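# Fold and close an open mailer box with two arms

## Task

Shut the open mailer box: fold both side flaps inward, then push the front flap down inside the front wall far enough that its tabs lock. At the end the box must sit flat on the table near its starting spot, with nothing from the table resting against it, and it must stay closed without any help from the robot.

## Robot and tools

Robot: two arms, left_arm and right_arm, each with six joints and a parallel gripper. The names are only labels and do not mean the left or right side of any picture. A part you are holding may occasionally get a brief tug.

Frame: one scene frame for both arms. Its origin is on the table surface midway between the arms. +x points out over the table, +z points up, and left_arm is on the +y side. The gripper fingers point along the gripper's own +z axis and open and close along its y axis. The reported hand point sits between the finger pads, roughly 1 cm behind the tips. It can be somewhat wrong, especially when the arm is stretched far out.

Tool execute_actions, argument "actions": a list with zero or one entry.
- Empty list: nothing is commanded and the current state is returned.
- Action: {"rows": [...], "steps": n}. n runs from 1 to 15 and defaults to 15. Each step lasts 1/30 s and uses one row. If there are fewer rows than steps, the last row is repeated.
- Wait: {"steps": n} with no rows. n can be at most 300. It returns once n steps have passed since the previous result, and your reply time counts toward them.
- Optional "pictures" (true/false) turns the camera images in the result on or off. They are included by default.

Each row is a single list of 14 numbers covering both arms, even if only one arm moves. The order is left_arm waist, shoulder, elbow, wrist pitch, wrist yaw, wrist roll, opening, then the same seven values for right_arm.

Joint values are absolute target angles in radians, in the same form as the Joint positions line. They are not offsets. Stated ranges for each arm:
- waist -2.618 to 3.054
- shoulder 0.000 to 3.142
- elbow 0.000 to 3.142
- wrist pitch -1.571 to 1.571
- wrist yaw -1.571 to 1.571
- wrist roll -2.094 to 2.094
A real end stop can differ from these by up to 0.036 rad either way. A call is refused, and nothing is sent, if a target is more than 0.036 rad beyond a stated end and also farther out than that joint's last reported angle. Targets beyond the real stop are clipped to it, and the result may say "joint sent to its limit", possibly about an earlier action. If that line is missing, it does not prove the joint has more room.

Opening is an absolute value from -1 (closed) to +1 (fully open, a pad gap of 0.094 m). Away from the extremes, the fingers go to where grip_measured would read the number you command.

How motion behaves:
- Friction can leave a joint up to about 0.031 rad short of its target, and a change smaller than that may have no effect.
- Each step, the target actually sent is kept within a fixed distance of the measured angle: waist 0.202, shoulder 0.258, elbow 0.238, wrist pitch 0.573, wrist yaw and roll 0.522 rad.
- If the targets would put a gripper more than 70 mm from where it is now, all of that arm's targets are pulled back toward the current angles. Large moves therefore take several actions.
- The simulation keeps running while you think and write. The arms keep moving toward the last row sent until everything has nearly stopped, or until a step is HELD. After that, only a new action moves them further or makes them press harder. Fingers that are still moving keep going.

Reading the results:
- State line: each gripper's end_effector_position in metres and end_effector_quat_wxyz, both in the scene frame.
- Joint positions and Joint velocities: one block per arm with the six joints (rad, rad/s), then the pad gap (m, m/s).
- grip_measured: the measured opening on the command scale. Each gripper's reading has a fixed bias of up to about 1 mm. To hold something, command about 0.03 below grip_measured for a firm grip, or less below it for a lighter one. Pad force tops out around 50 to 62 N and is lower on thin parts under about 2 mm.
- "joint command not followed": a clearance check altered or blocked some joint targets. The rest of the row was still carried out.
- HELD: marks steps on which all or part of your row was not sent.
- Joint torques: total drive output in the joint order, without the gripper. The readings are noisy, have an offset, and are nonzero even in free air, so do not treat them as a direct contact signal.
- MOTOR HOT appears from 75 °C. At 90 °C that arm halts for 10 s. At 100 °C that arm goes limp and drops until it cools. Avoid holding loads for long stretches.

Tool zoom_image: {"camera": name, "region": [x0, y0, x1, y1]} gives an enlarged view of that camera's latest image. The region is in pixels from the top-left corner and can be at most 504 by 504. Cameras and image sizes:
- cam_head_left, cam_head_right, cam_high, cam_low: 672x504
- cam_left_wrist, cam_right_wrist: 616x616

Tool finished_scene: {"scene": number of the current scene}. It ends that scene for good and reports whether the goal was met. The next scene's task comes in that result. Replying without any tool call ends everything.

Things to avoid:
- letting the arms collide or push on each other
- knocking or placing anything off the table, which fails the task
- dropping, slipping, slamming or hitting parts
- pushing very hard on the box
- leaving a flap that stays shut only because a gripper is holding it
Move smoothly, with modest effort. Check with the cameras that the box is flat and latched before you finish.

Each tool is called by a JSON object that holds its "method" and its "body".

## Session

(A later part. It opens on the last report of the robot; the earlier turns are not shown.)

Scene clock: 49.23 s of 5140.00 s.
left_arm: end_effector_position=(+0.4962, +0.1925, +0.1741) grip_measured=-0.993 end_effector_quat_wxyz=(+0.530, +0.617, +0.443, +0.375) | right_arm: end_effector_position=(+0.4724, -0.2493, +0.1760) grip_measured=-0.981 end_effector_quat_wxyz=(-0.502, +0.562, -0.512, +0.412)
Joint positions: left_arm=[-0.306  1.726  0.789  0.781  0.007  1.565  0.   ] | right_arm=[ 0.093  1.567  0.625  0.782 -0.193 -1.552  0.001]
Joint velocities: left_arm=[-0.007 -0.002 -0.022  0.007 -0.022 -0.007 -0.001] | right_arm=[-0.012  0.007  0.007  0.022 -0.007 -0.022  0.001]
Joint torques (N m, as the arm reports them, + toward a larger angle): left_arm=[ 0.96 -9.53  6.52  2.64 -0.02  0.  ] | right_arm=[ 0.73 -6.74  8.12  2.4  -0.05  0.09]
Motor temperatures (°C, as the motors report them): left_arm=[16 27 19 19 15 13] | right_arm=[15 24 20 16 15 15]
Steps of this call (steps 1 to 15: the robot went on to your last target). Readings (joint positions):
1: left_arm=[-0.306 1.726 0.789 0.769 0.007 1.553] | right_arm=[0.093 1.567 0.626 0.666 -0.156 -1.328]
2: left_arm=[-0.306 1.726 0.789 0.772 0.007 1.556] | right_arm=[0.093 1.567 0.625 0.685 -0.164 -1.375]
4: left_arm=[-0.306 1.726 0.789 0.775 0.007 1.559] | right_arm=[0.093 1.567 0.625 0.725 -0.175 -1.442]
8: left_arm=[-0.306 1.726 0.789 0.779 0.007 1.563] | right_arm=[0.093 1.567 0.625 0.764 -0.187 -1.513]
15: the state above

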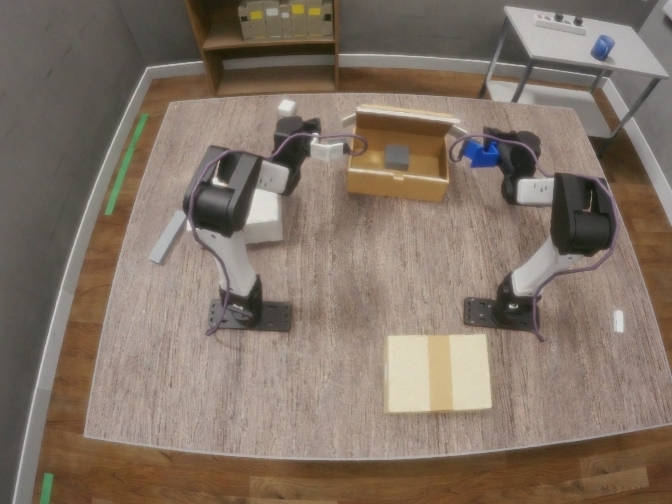

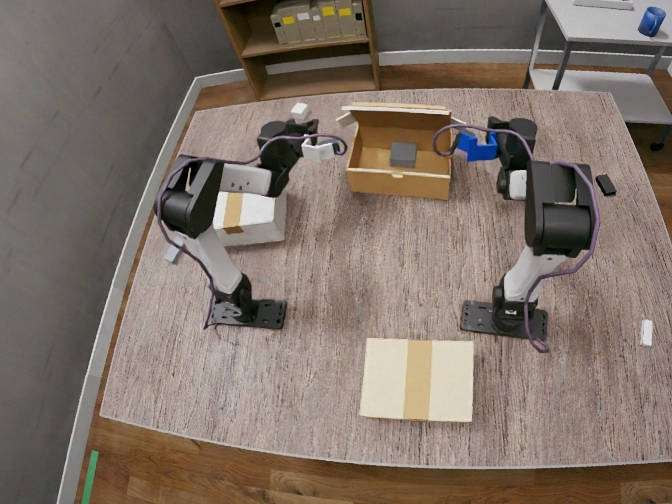

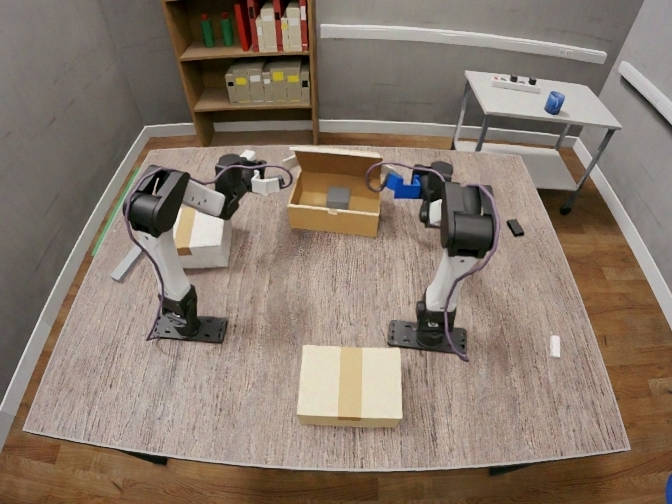

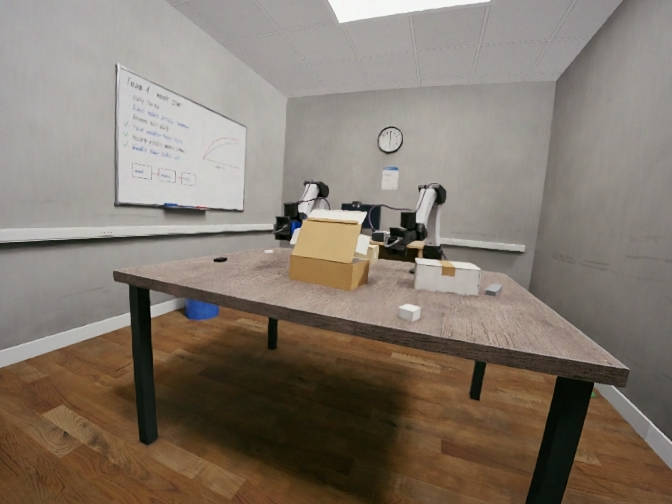

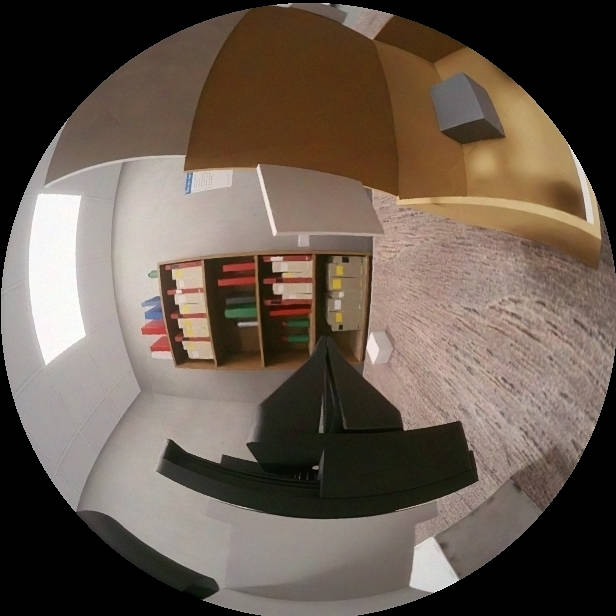

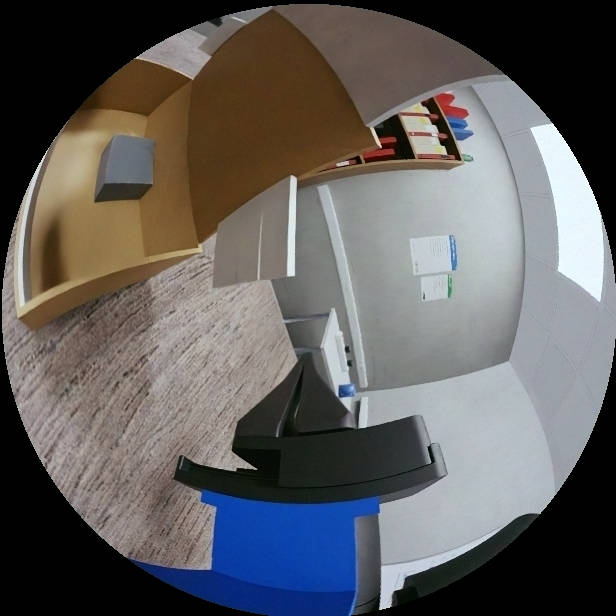

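Flip rolls.

{"method": "execute_actions", "body": {"actions": [{"rows":[[-0.3,1.71,0.77,0.79,0,-1.57,-1,0.1,1.57,0.62,0.77,-0.2,1.57,-1]]}], "pictures": false}}

{"method": "execute_actions", "body": {"actions": [{"steps":22}], "pictures": false}}

{"method": "execute_actions", "body": {"actions": [{"rows":[[-0.32,1.71,0.77,0.79,0,-1.57,-1,0.13,1.57,0.62,0.77,-0.2,1.57,-1],[-0.33,1.71,0.77,0.79,0,-1.57,-1,0.15,1.57,0.62,0.77,-0.2,1.57,-1],[-0.34,1.71,0.77,0.79,0,-1.57,-1,0.17,1.57,0.62,0.77,-0.2,1.57,-1],[-0.35,1.71,0.77,0.79,0,-1.57,-1,0.19,1.57,0.62,0.77,-0.2,1.57,-1],[-0.36,1.71,0.77,0.79,0,-1.57,-1,0.21,1.57,0.62,0.77,-0.2,1.57,-1],[-0.37,1.71,0.77,0.79,0,-1.57,-1,0.23,1.57,0.62,0.77,-0.2,1.57,-1],[-0.38,1.71,0.77,0.79,0,-1.57,-1,0.23,1.57,0.62,0.77,-0.2,1.57,-1]]}]}}

{"method": "zoom_image", "body": {"camera": "cam_head_right", "region": [290, 80, 510, 220]}}

Scene clock: 50.70 s of 5140.00 s.
left_arm: end_effector_position=(+0.4963, +0.1925, +0.1747) grip_measured=-0.993 end_effector_quat_wxyz=(+0.646, +0.161, +0.742, -0.077) | right_arm: end_effector_position=(+0.4723, -0.2489, +0.1757) grip_measured=-0.981 end_effector_quat_wxyz=(+0.648, -0.080, +0.757, +0.027)
Joint positions: left_arm=[-0.306  1.726  0.789  0.783  0.007  0.095  0.   ] | right_arm=[ 0.093  1.567  0.625  0.78  -0.195 -0.096  0.001]
Joint velocities: left_arm=[-0.017  0.012  0.002 -0.022 -0.037 -2.864 -0.   ] | right_arm=[-0.007 -0.007 -0.022 -0.051 -0.037  2.806  0.   ]
Joint torques (N m, as the arm reports them, + toward a larger angle): left_arm=[ 0.89 -9.52  6.53  2.66 -0.03  0.02] | right_arm=[ 0.71 -6.8   8.14  2.17 -0.02  0.14]
Motor temperatures (°C, as the motors report them): left_arm=[16 27 19 20 15 13] | right_arm=[15 24 20 17 15 15]
Steps of this call (steps 1 to 15: the robot went on to your last target; steps 16 to 29: nothing new was sent; steps 30 to 44: all 15 steps of this action). Readings (joint positions):
30: left_arm=[-0.306 1.726 0.789 0.781 0.007 1.486] | right_arm=[0.093 1.567 0.625 0.784 -0.195 -1.482]
31: left_arm=[-0.306 1.726 0.789 0.781 0.007 1.386] | right_arm=[0.093 1.567 0.625 0.782 -0.195 -1.383]
33: left_arm=[-0.306 1.726 0.789 0.783 0.007 1.188] | right_arm=[0.093 1.567 0.625 0.781 -0.195 -1.185]
37: left_arm=[-0.306 1.726 0.789 0.783 0.007 0.791] | right_arm=[0.093 1.567 0.625 0.780 -0.195 -0.789]
44: the state above

Scene clock: 51.43 s of 5140.00 s.
left_arm: end_effector_position=(+0.4963, +0.1925, +0.1747) grip_measured=-0.993 end_effector_quat_wxyz=(+0.392, -0.424, +0.630, -0.520) | right_arm: end_effector_position=(+0.4722, -0.2489, +0.1752) grip_measured=-0.981 end_effector_quat_wxyz=(+0.430, +0.490, +0.583, +0.485)
Joint positions: left_arm=[-0.306  1.726  0.789  0.783  0.007 -1.517  0.   ] | right_arm=[ 0.093  1.567  0.625  0.778 -0.195  1.512  0.001]
Joint velocities: left_arm=[-0.007 -0.002 -0.002  0.037  0.007 -0.33  -0.001] | right_arm=[-0.012 -0.002  0.012 -0.022 -0.022  0.388  0.   ]
Joint torques (N m, as the arm reports them, + toward a larger angle): left_arm=[ 0.94 -9.56  6.51  2.62 -0.04  0.06] | right_arm=[ 0.72 -6.78  8.15  2.19 -0.05  0.12]
Motor temperatures (°C, as the motors report them): left_arm=[16 27 19 20 15 13] | right_arm=[15 24 20 17 15 15]
Steps of this call (steps 1 to 22: the robot went on to your last target). Readings (joint positions):
1: left_arm=[-0.306 1.726 0.789 0.783 0.007 -0.005] | right_arm=[0.093 1.567 0.625 0.780 -0.195 0.003]
2: left_arm=[-0.306 1.726 0.789 0.783 0.007 -0.104] | right_arm=[0.093 1.567 0.625 0.780 -0.195 0.102]
4: left_arm=[-0.306 1.726 0.789 0.783 0.007 -0.303] | right_arm=[0.093 1.567 0.625 0.780 -0.195 0.300]
8: left_arm=[-0.306 1.726 0.789 0.783 0.007 -0.702] | right_arm=[0.093 1.567 0.625 0.780 -0.195 0.696]
22: the state above

Scene clock: 51.93 s of 5140.00 s.
left_arm: end_effector_position=(+0.4837, +0.1594, +0.1747) grip_measured=-0.993 end_effector_quat_wxyz=(+0.360, -0.417, +0.635, -0.542) | right_arm: end_effector_position=(+0.4665, -0.1870, +0.1753) grip_measured=-0.981 end_effector_quat_wxyz=(+0.383, +0.462, +0.605, +0.523)
Joint positions: left_arm=[-0.378  1.726  0.789  0.783  0.006 -1.564  0.   ] | right_arm=[ 0.229  1.567  0.625  0.778 -0.199  1.56   0.001]
Joint velocities: left_arm=[ 0.002 -0.002 -0.002  0.007  0.037 -0.022 -0.   ] | right_arm=[ 0.002  0.002  0.007  0.081 -0.051 -0.007 -0.001]
Joint torques (N m, as the arm reports them, + toward a larger angle): left_arm=[ 0.18 -9.51  6.49  2.62 -0.03  0.04] | right_arm=[ 0.37 -6.78  8.16  2.19 -0.01  0.12]
Motor temperatures (°C, as the motors report them): left_arm=[16 27 19 20 15 13] | right_arm=[15 24 20 17 15 15]
Steps of this call (steps 1 to 15: all 15 steps of this action). Readings (joint positions):
1: left_arm=[-0.307 1.726 0.789 0.783 0.007 -1.526] | right_arm=[0.096 1.567 0.625 0.778 -0.194 1.522]
2: left_arm=[-0.309 1.726 0.789 0.783 0.007 -1.534] | right_arm=[0.104 1.567 0.625 0.778 -0.193 1.530]
4: left_arm=[-0.321 1.726 0.789 0.783 0.006 -1.545] | right_arm=[0.139 1.567 0.625 0.778 -0.193 1.541]
8: left_arm=[-0.364 1.726 0.789 0.783 0.006 -1.557] | right_arm=[0.220 1.567 0.625 0.778 -0.197 1.553]
15: the state above

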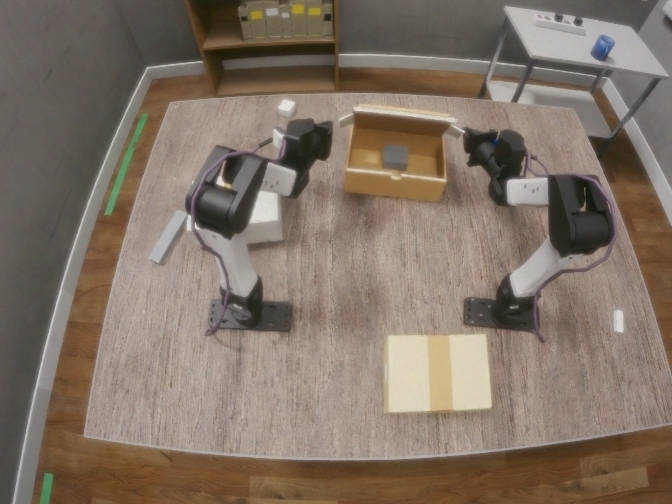

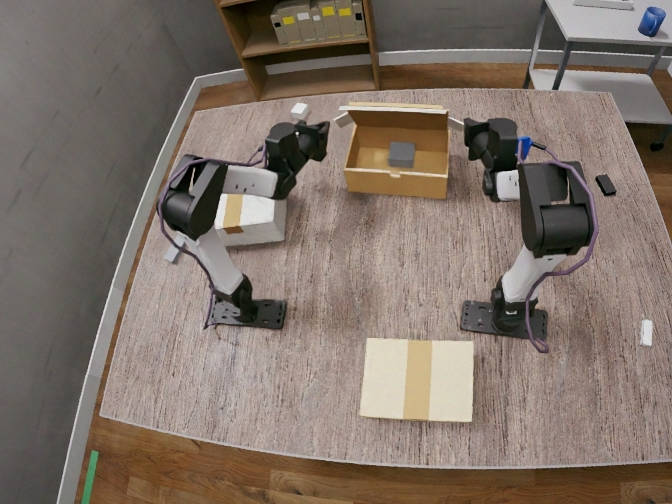

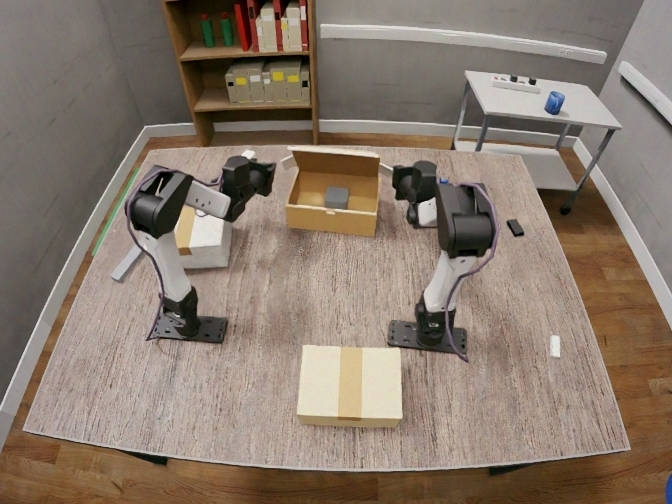

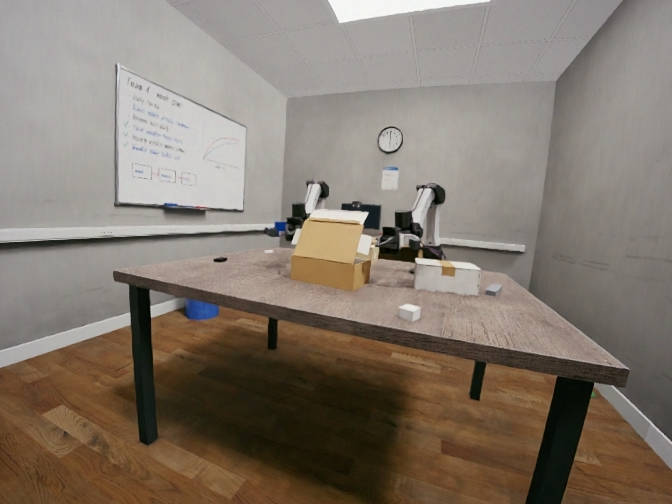

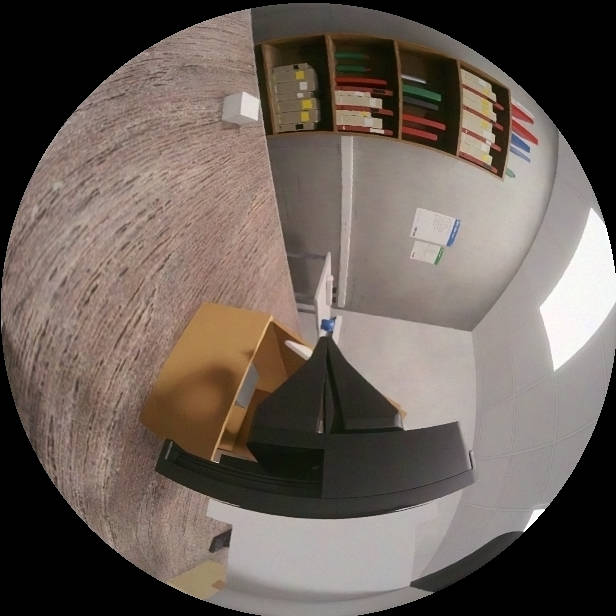

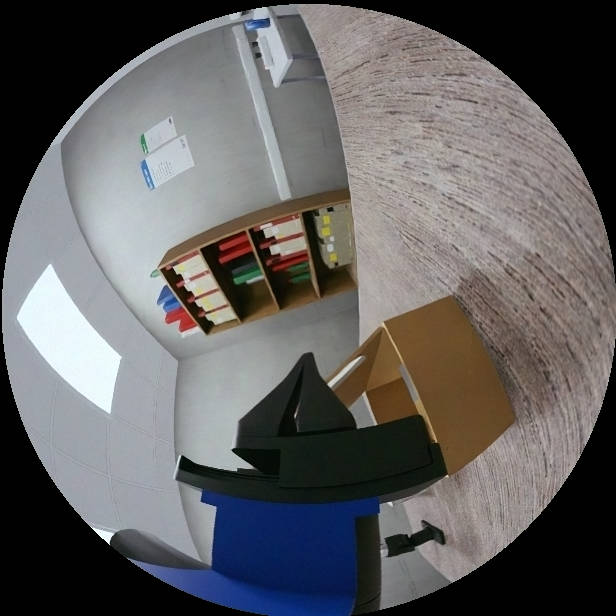

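Region (290, 80, 510, 220) of cam_head_right's 672x504 image, scaled by 2.291, with more detail than that image has; it fills the top 321 rows of this view, and the rest is white.

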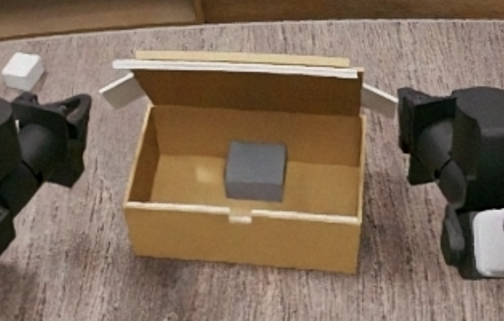

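{"method": "execute_actions", "body": {"actions": [{"rows":[[-0.38,1.77,0.845,0.79,0,-1.57,-1,0.23,1.57,0.62,0.77,-0.2,1.57,-1],[-0.38,1.77,0.845,0.79,0,-1.57,-1,0.23,1.57,0.62,0.77,-0.2,1.57,-1],[-0.385,1.77,0.845,0.79,0,-1.57,-1,0.23,1.57,0.62,0.77,-0.2,1.57,-1],[-0.39,1.77,0.845,0.79,0,-1.57,-1,0.23,1.57,0.62,0.77,-0.2,1.57,-1],[-0.395,1.77,0.845,0.79,0,-1.57,-1,0.23,1.57,0.62,0.77,-0.2,1.57,-1],[-0.4,1.77,0.845,0.79,0,-1.57,-1,0.235,1.57,0.62,0.77,-0.2,1.57,-1],[-0.405,1.77,0.845,0.79,0,-1.57,-1,0.24,1.57,0.62,0.77,-0.2,1.57,-1],[-0.41,1.77,0.845,0.79,0,-1.57,-1,0.245,1.57,0.62,0.77,-0.2,1.57,-1],[-0.415,1.77,0.845,0.79,0,-1.57,-1,0.25,1.57,0.62,0.77,-0.2,1.57,-1],[-0.42,1.77,0.845,0.79,0,-1.57,-1,0.255,1.57,0.62,0.77,-0.2,1.57,-1],[-0.425,1.77,0.845,0.79,0,-1.57,-1,0.26,1.57,0.62,0.77,-0.2,1.57,-1],[-0.43,1.77,0.845,0.79,0,-1.57,-1,0.265,1.57,0.62,0.77,-0.2,1.57,-1]]}]}}

{"method": "zoom_image", "body": {"camera": "cam_head_right", "region": [290, 80, 510, 220]}}

Scene clock: 55.77 s of 5140.00 s.
left_arm: end_effector_position=(+0.4875, +0.1423, +0.1845) grip_measured=-0.993 end_effector_quat_wxyz=(+0.361, -0.407, +0.631, -0.553) | right_arm: end_effector_position=(+0.4663, -0.1839, +0.1752) grip_measured=-0.981 end_effector_quat_wxyz=(+0.383, +0.464, +0.604, +0.523)
Joint positions: left_arm=[-0.411  1.749  0.834  0.786 -0.01  -1.566  0.   ] | right_arm=[ 0.242  1.567  0.625  0.778 -0.182  1.562  0.001]
Joint velocities: left_arm=[-0.002 -0.002  0.017  0.051 -0.022 -0.007  0.   ] | right_arm=[ 0.012 -0.022  0.007 -0.051  0.007 -0.066 -0.   ]
Joint torques (N m, as the arm reports them, + toward a larger angle): left_arm=[-1.25 -6.8   9.5   2.59  0.18  0.05] | right_arm=[ 1.78 -6.67  8.13  2.19 -0.25  0.1 ]
Motor temperatures (°C, as the motors report them): left_arm=[16 27 19 21 15 13] | right_arm=[15 24 20 18 15 15]
Steps of this call (steps 1 to 15: the robot went on to your last target; steps 16 to 90: nothing new was sent; then 0.33 s passed at rest; steps 91 to 105: all 15 steps of this action). Readings (joint positions):
91: left_arm=[-0.378 1.730 0.795 0.783 0.006 -1.566] | right_arm=[0.229 1.567 0.625 0.778 -0.199 1.562]
92: left_arm=[-0.378 1.738 0.808 0.783 0.006 -1.566] | right_arm=[0.229 1.567 0.625 0.778 -0.199 1.562]
94: left_arm=[-0.378 1.748 0.828 0.783 0.006 -1.566] | right_arm=[0.229 1.567 0.625 0.778 -0.199 1.562]
98: left_arm=[-0.391 1.749 0.834 0.786 0.006 -1.566] | right_arm=[0.229 1.567 0.625 0.778 -0.199 1.562]
105: the state above

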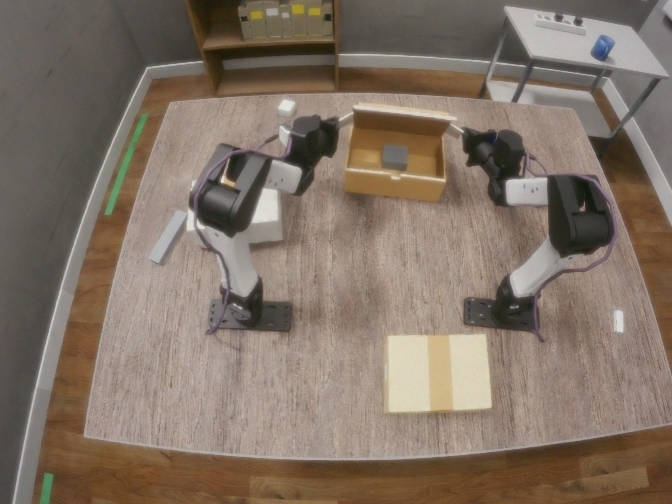

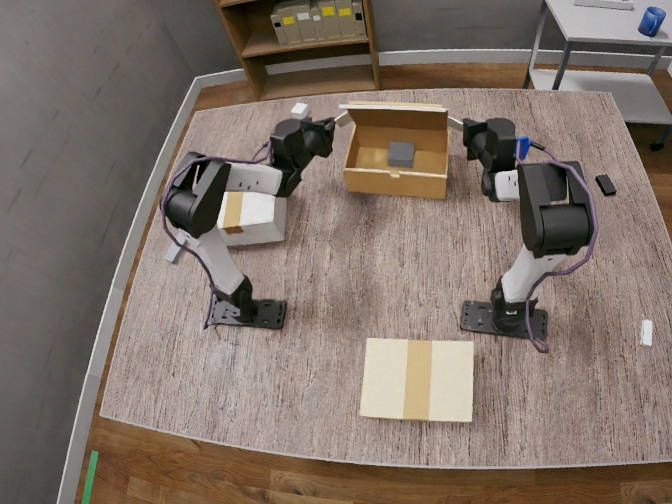

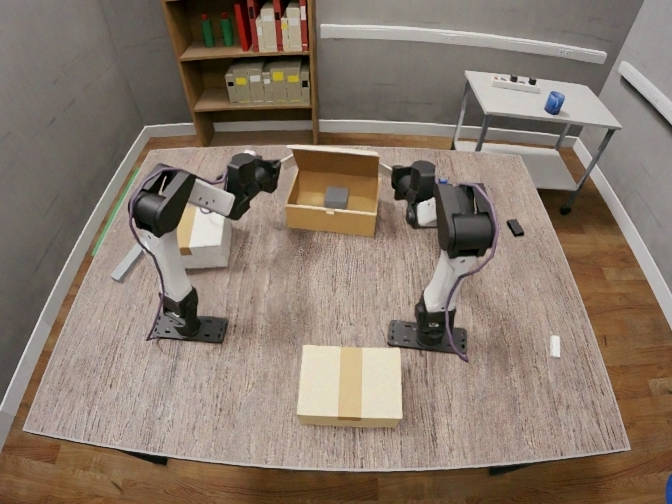

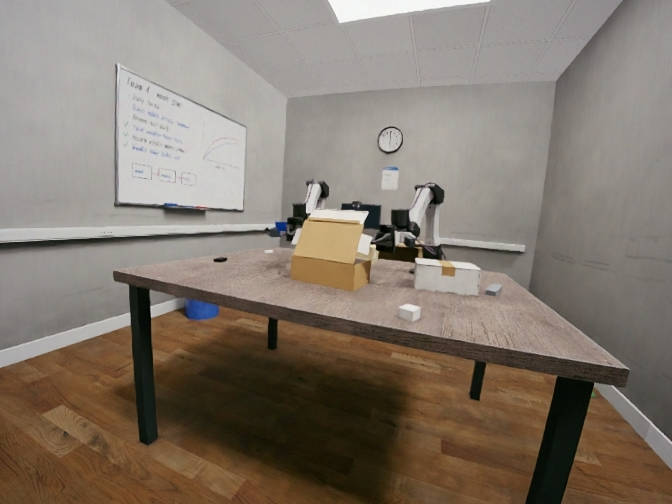

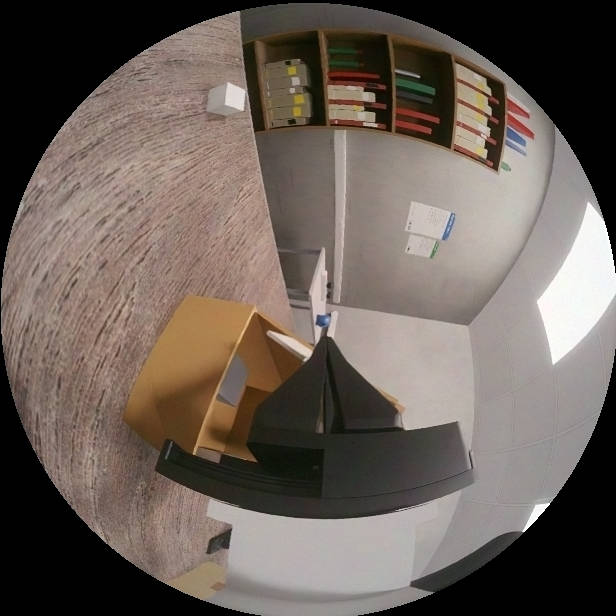

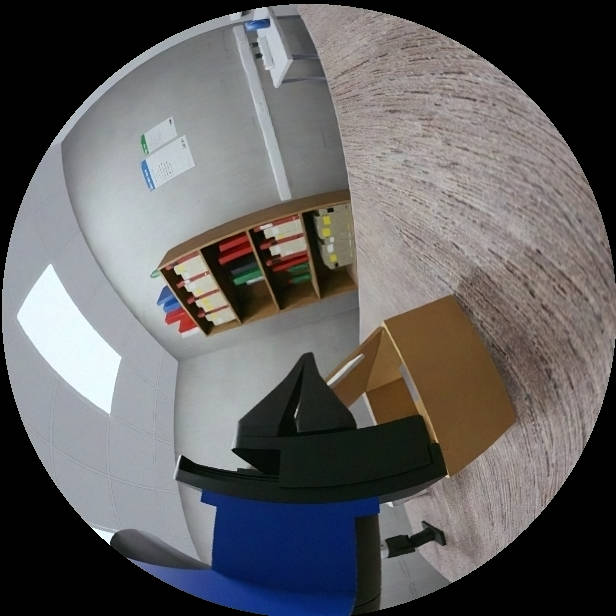

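Region (290, 80, 510, 220) of cam_head_right's 672x504 image, scaled by 2.291, with more detail than that image has; it fills the top 321 rows of this view, and the rest is white.

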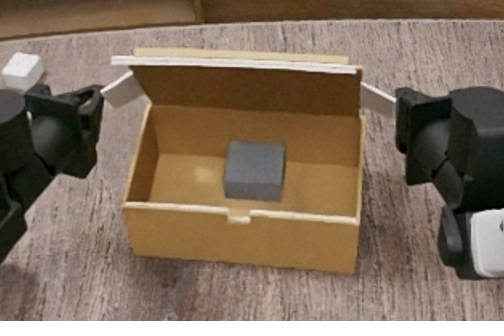

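Working. Continue using waist plus yaw.

{"method": "execute_actions", "body": {"actions": [{"rows":[[-0.433,1.77,0.845,0.79,0.01,-1.57,-1,0.268,1.57,0.62,0.77,-0.21,1.57,-1],[-0.436,1.77,0.845,0.79,0.02,-1.57,-1,0.271,1.57,0.62,0.77,-0.22,1.57,-1],[-0.439,1.77,0.845,0.79,0.03,-1.57,-1,0.274,1.57,0.62,0.77,-0.23,1.57,-1],[-0.442,1.77,0.845,0.79,0.04,-1.57,-1,0.277,1.57,0.62,0.77,-0.24,1.57,-1],[-0.445,1.77,0.845,0.79,0.05,-1.57,-1,0.28,1.57,0.62,0.77,-0.25,1.57,-1],[-0.448,1.77,0.845,0.79,0.06,-1.57,-1,0.283,1.57,0.62,0.77,-0.26,1.57,-1],[-0.451,1.77,0.845,0.79,0.07,-1.57,-1,0.286,1.57,0.62,0.77,-0.27,1.57,-1],[-0.454,1.77,0.845,0.79,0.08,-1.57,-1,0.289,1.57,0.62,0.77,-0.28,1.57,-1],[-0.457,1.77,0.845,0.79,0.09,-1.57,-1,0.292,1.57,0.62,0.77,-0.29,1.57,-1],[-0.46,1.77,0.845,0.79,0.1,-1.57,-1,0.295,1.57,0.62,0.77,-0.3,1.57,-1]]}]}}

{"method": "zoom_image", "body": {"camera": "cam_head_right", "region": [290, 80, 510, 220]}}

Scene clock: 57.33 s of 5140.00 s.
left_arm: end_effector_position=(+0.4754, +0.1178, +0.1845) grip_measured=-0.993 end_effector_quat_wxyz=(+0.332, -0.379, +0.648, -0.571) | right_arm: end_effector_position=(+0.4587, -0.1562, +0.1738) grip_measured=-0.981 end_effector_quat_wxyz=(+0.349, +0.435, +0.627, +0.544)
Joint positions: left_arm=[-0.445  1.749  0.834  0.786  0.05  -1.566  0.   ] | right_arm=[ 0.278  1.567  0.625  0.77  -0.256  1.563  0.001]
Joint velocities: left_arm=[-0.007  0.002  0.012 -0.007  0.095  0.066 -0.001] | right_arm=[ 0.017 -0.007 -0.012 -0.022 -0.037  0.007 -0.001]
Joint torques (N m, as the arm reports them, + toward a larger angle): left_arm=[-0.99 -6.9   9.52  2.59  0.38  0.05] | right_arm=[ 1.2  -6.76  8.15  2.28 -0.29  0.09]
Motor temperatures (°C, as the motors report them): left_arm=[16 27 19 22 15 13] | right_arm=[15 24 20 18 15 15]
Steps of this call (steps 1 to 15: the robot went on to your last target; steps 16 to 32: nothing new was sent; steps 33 to 47: all 15 steps of this action). Readings (joint positions):
33: left_arm=[-0.412 1.749 0.834 0.786 -0.015 -1.566] | right_arm=[0.243 1.567 0.625 0.778 -0.178 1.563]
34: left_arm=[-0.413 1.749 0.834 0.786 -0.015 -1.566] | right_arm=[0.244 1.567 0.625 0.778 -0.179 1.563]
36: left_arm=[-0.416 1.749 0.834 0.786 -0.014 -1.566] | right_arm=[0.247 1.567 0.625 0.778 -0.182 1.563]
40: left_arm=[-0.426 1.749 0.834 0.786 0.003 -1.566] | right_arm=[0.258 1.567 0.625 0.777 -0.205 1.563]
47: the state above

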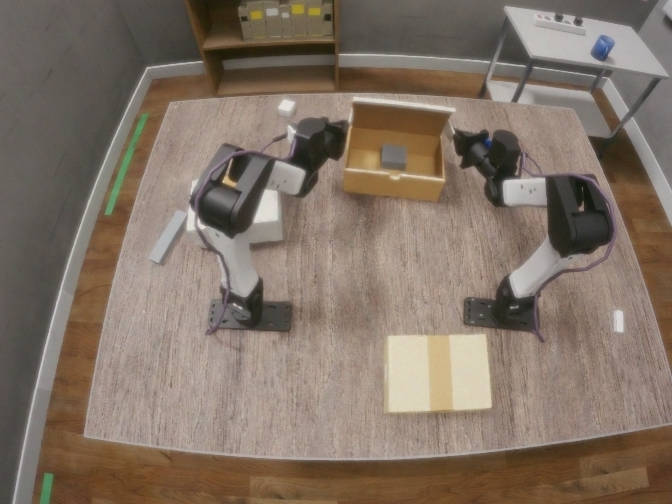

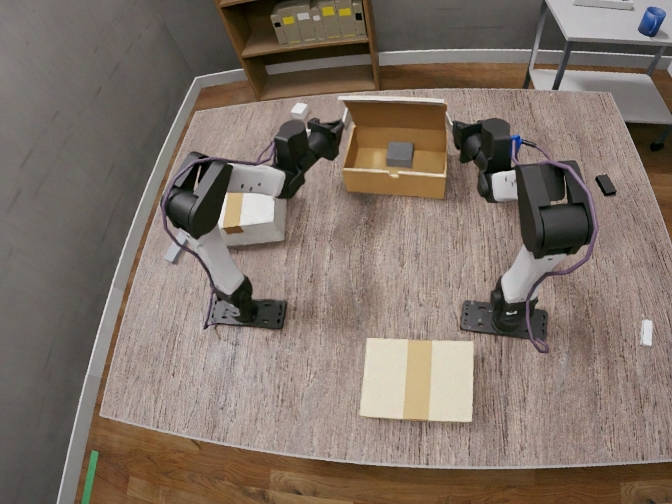

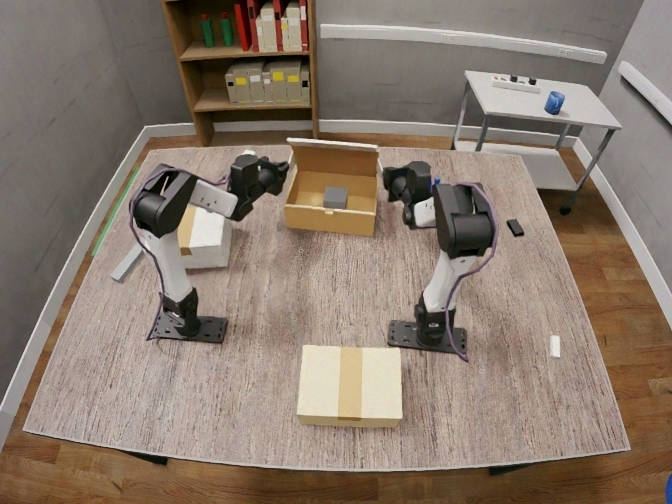

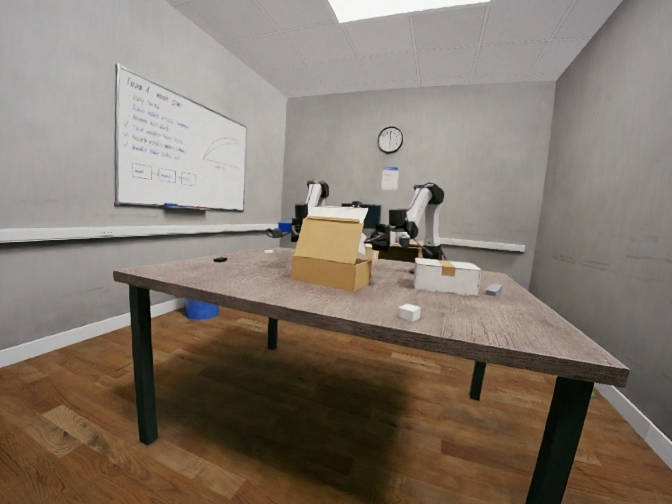

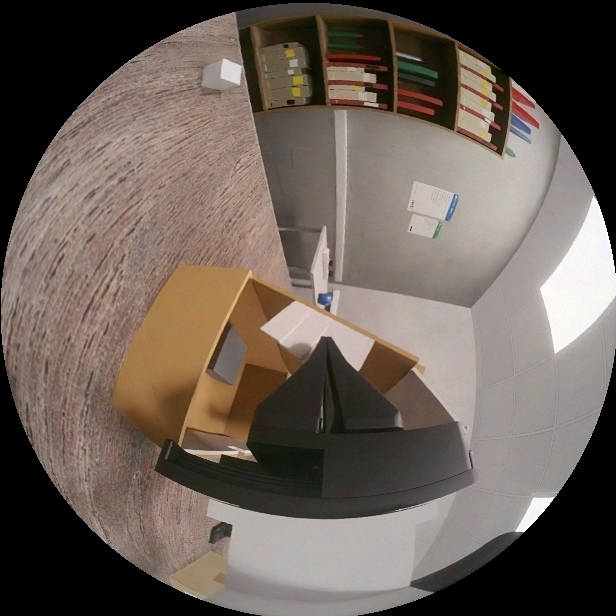

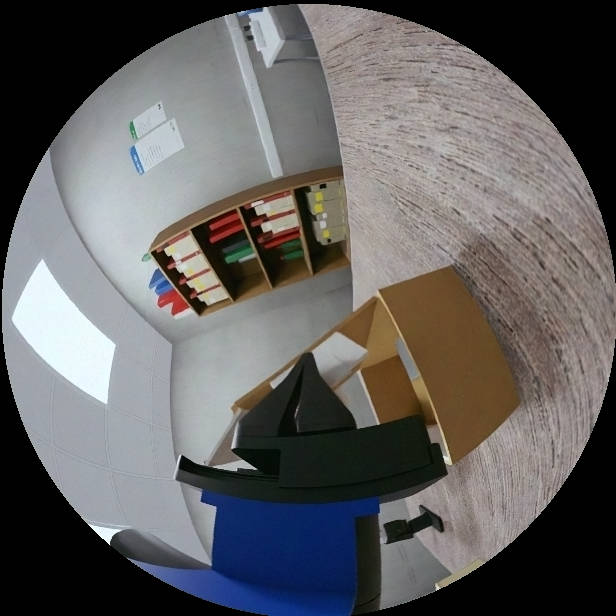

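Region (290, 80, 510, 220) of cam_head_right's 672x504 image, scaled by 2.291, with more detail than that image has; it fills the top 321 rows of this view, and the rest is white.

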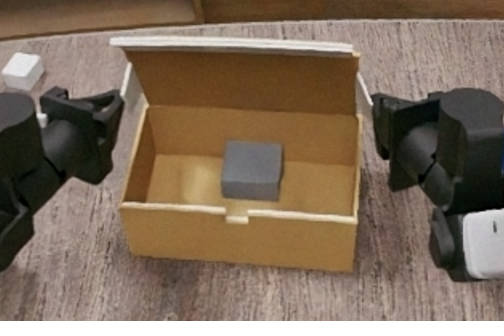

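{"method": "execute_actions", "body": {"actions": [{"rows":[[-0.46,1.75,0.83,0.79,0.12,-1.57,-1,0.295,1.565,0.62,0.77,-0.32,1.57,-1],[-0.46,1.74,0.82,0.79,0.14,-1.57,-1,0.295,1.56,0.62,0.77,-0.34,1.57,-1],[-0.46,1.735,0.818,0.79,0.16,-1.57,-1,0.295,1.555,0.618,0.77,-0.36,1.57,-1],[-0.46,1.73,0.813,0.78,0.18,-1.57,-1,0.295,1.55,0.612,0.76,-0.38,1.57,-1],[-0.46,1.725,0.808,0.775,0.19,-1.57,-1,0.295,1.544,0.606,0.755,-0.39,1.57,-1],[-0.46,1.72,0.803,0.77,0.2,-1.57,-1,0.295,1.538,0.6,0.75,-0.4,1.57,-1],[-0.46,1.715,0.798,0.765,0.205,-1.57,-1,0.295,1.532,0.594,0.745,-0.4,1.57,-1],[-0.46,1.71,0.793,0.76,0.21,-1.57,-1,0.295,1.526,0.588,0.74,-0.4,1.57,-1],[-0.46,1.705,0.788,0.755,0.215,-1.57,-1,0.295,1.52,0.582,0.735,-0.405,1.57,-1],[-0.46,1.70,0.783,0.75,0.22,-1.57,-1,0.295,1.514,0.576,0.73,-0.41,1.57,-1],[-0.46,1.695,0.778,0.74,0.23,-1.57,-1,0.295,1.508,0.57,0.72,-0.41,1.57,-1]]}]}}

{"method": "zoom_image", "body": {"camera": "cam_head_right", "region": [290, 80, 510, 220]}}

Scene clock: 59.97 s of 5140.00 s.
left_arm: end_effector_position=(+0.4543, +0.1063, +0.1782) grip_measured=-0.993 end_effector_quat_wxyz=(+0.287, -0.352, +0.675, -0.582) | right_arm: end_effector_position=(+0.4394, -0.1424, +0.1678) grip_measured=-0.981 end_effector_quat_wxyz=(+0.309, +0.415, +0.649, +0.557)
Joint positions: left_arm=[-0.445  1.71   0.793  0.757  0.166 -1.566  0.   ] | right_arm=[ 0.278  1.524  0.585  0.737 -0.354  1.563  0.001]
Joint velocities: left_arm=[-0.017 -0.007  0.007  0.007  0.066 -0.007 -0.001] | right_arm=[ 0.012 -0.007  0.002  0.007 -0.037 -0.051 -0.   ]
Joint torques (N m, as the arm reports them, + toward a larger angle): left_arm=[-1.09 -9.28  7.04  2.47  0.51  0.05] | right_arm=[ 1.36 -7.99  7.19  2.11 -0.54  0.09]
Motor temperatures (°C, as the motors report them): left_arm=[16 27 19 22 15 13] | right_arm=[15 24 21 18 15 15]
Steps of this call (steps 1 to 30: the robot went on to your last target; steps 31 to 64: nothing new was sent; steps 65 to 79: all 15 steps of this action). Readings (joint positions):
65: left_arm=[-0.445 1.749 0.834 0.786 0.065 -1.566] | right_arm=[0.278 1.567 0.625 0.769 -0.274 1.563]
66: left_arm=[-0.445 1.749 0.834 0.786 0.071 -1.566] | right_arm=[0.278 1.567 0.625 0.769 -0.279 1.563]
68: left_arm=[-0.445 1.749 0.834 0.786 0.087 -1.566] | right_arm=[0.278 1.567 0.625 0.769 -0.299 1.563]
72: left_arm=[-0.445 1.735 0.817 0.781 0.124 -1.566] | right_arm=[0.278 1.555 0.613 0.760 -0.330 1.563]
79: the state above

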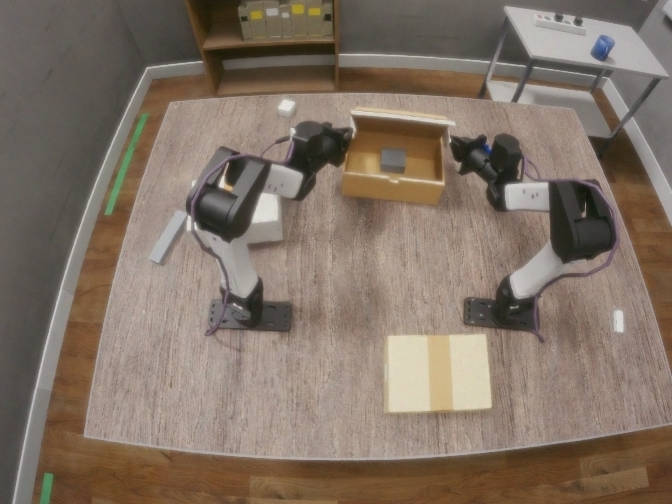

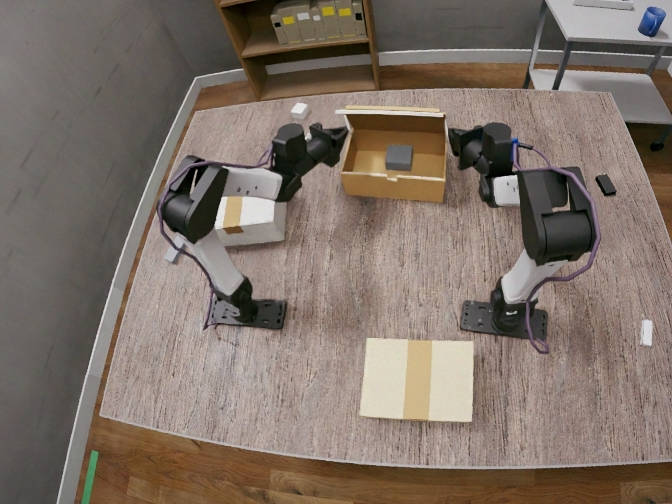

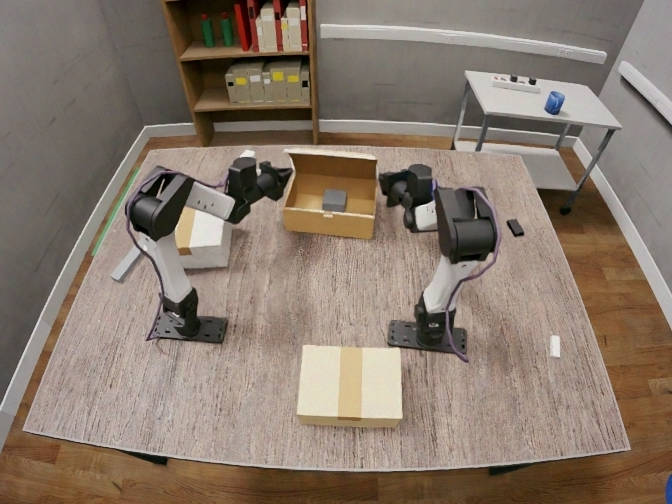

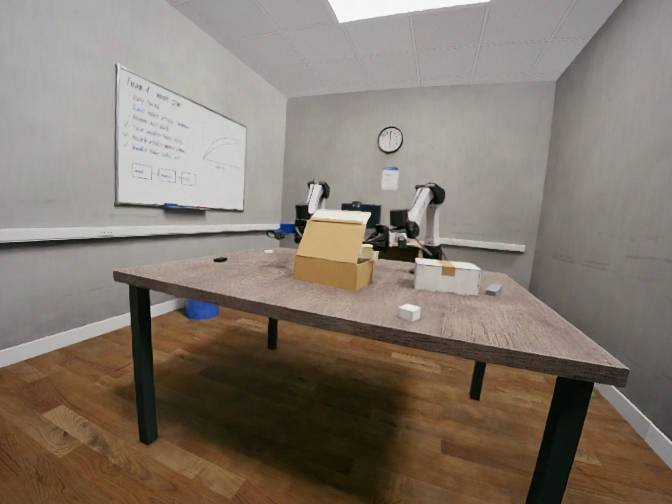

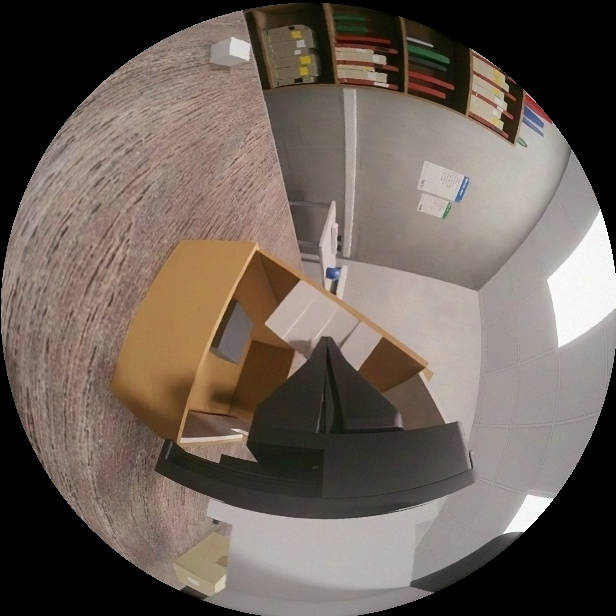

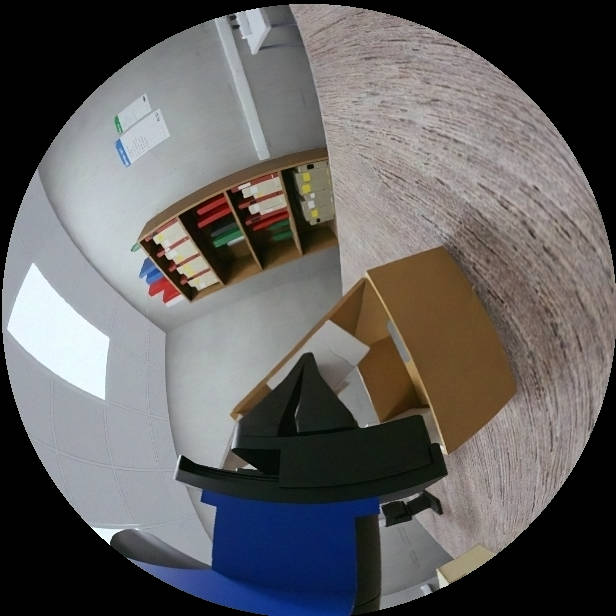

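Region (290, 80, 510, 220) of cam_head_right's 672x504 image, scaled by 2.291, with more detail than that image has; it fills the top 321 rows of this view, and the rest is white.

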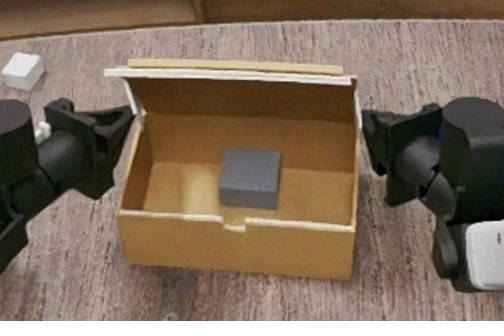

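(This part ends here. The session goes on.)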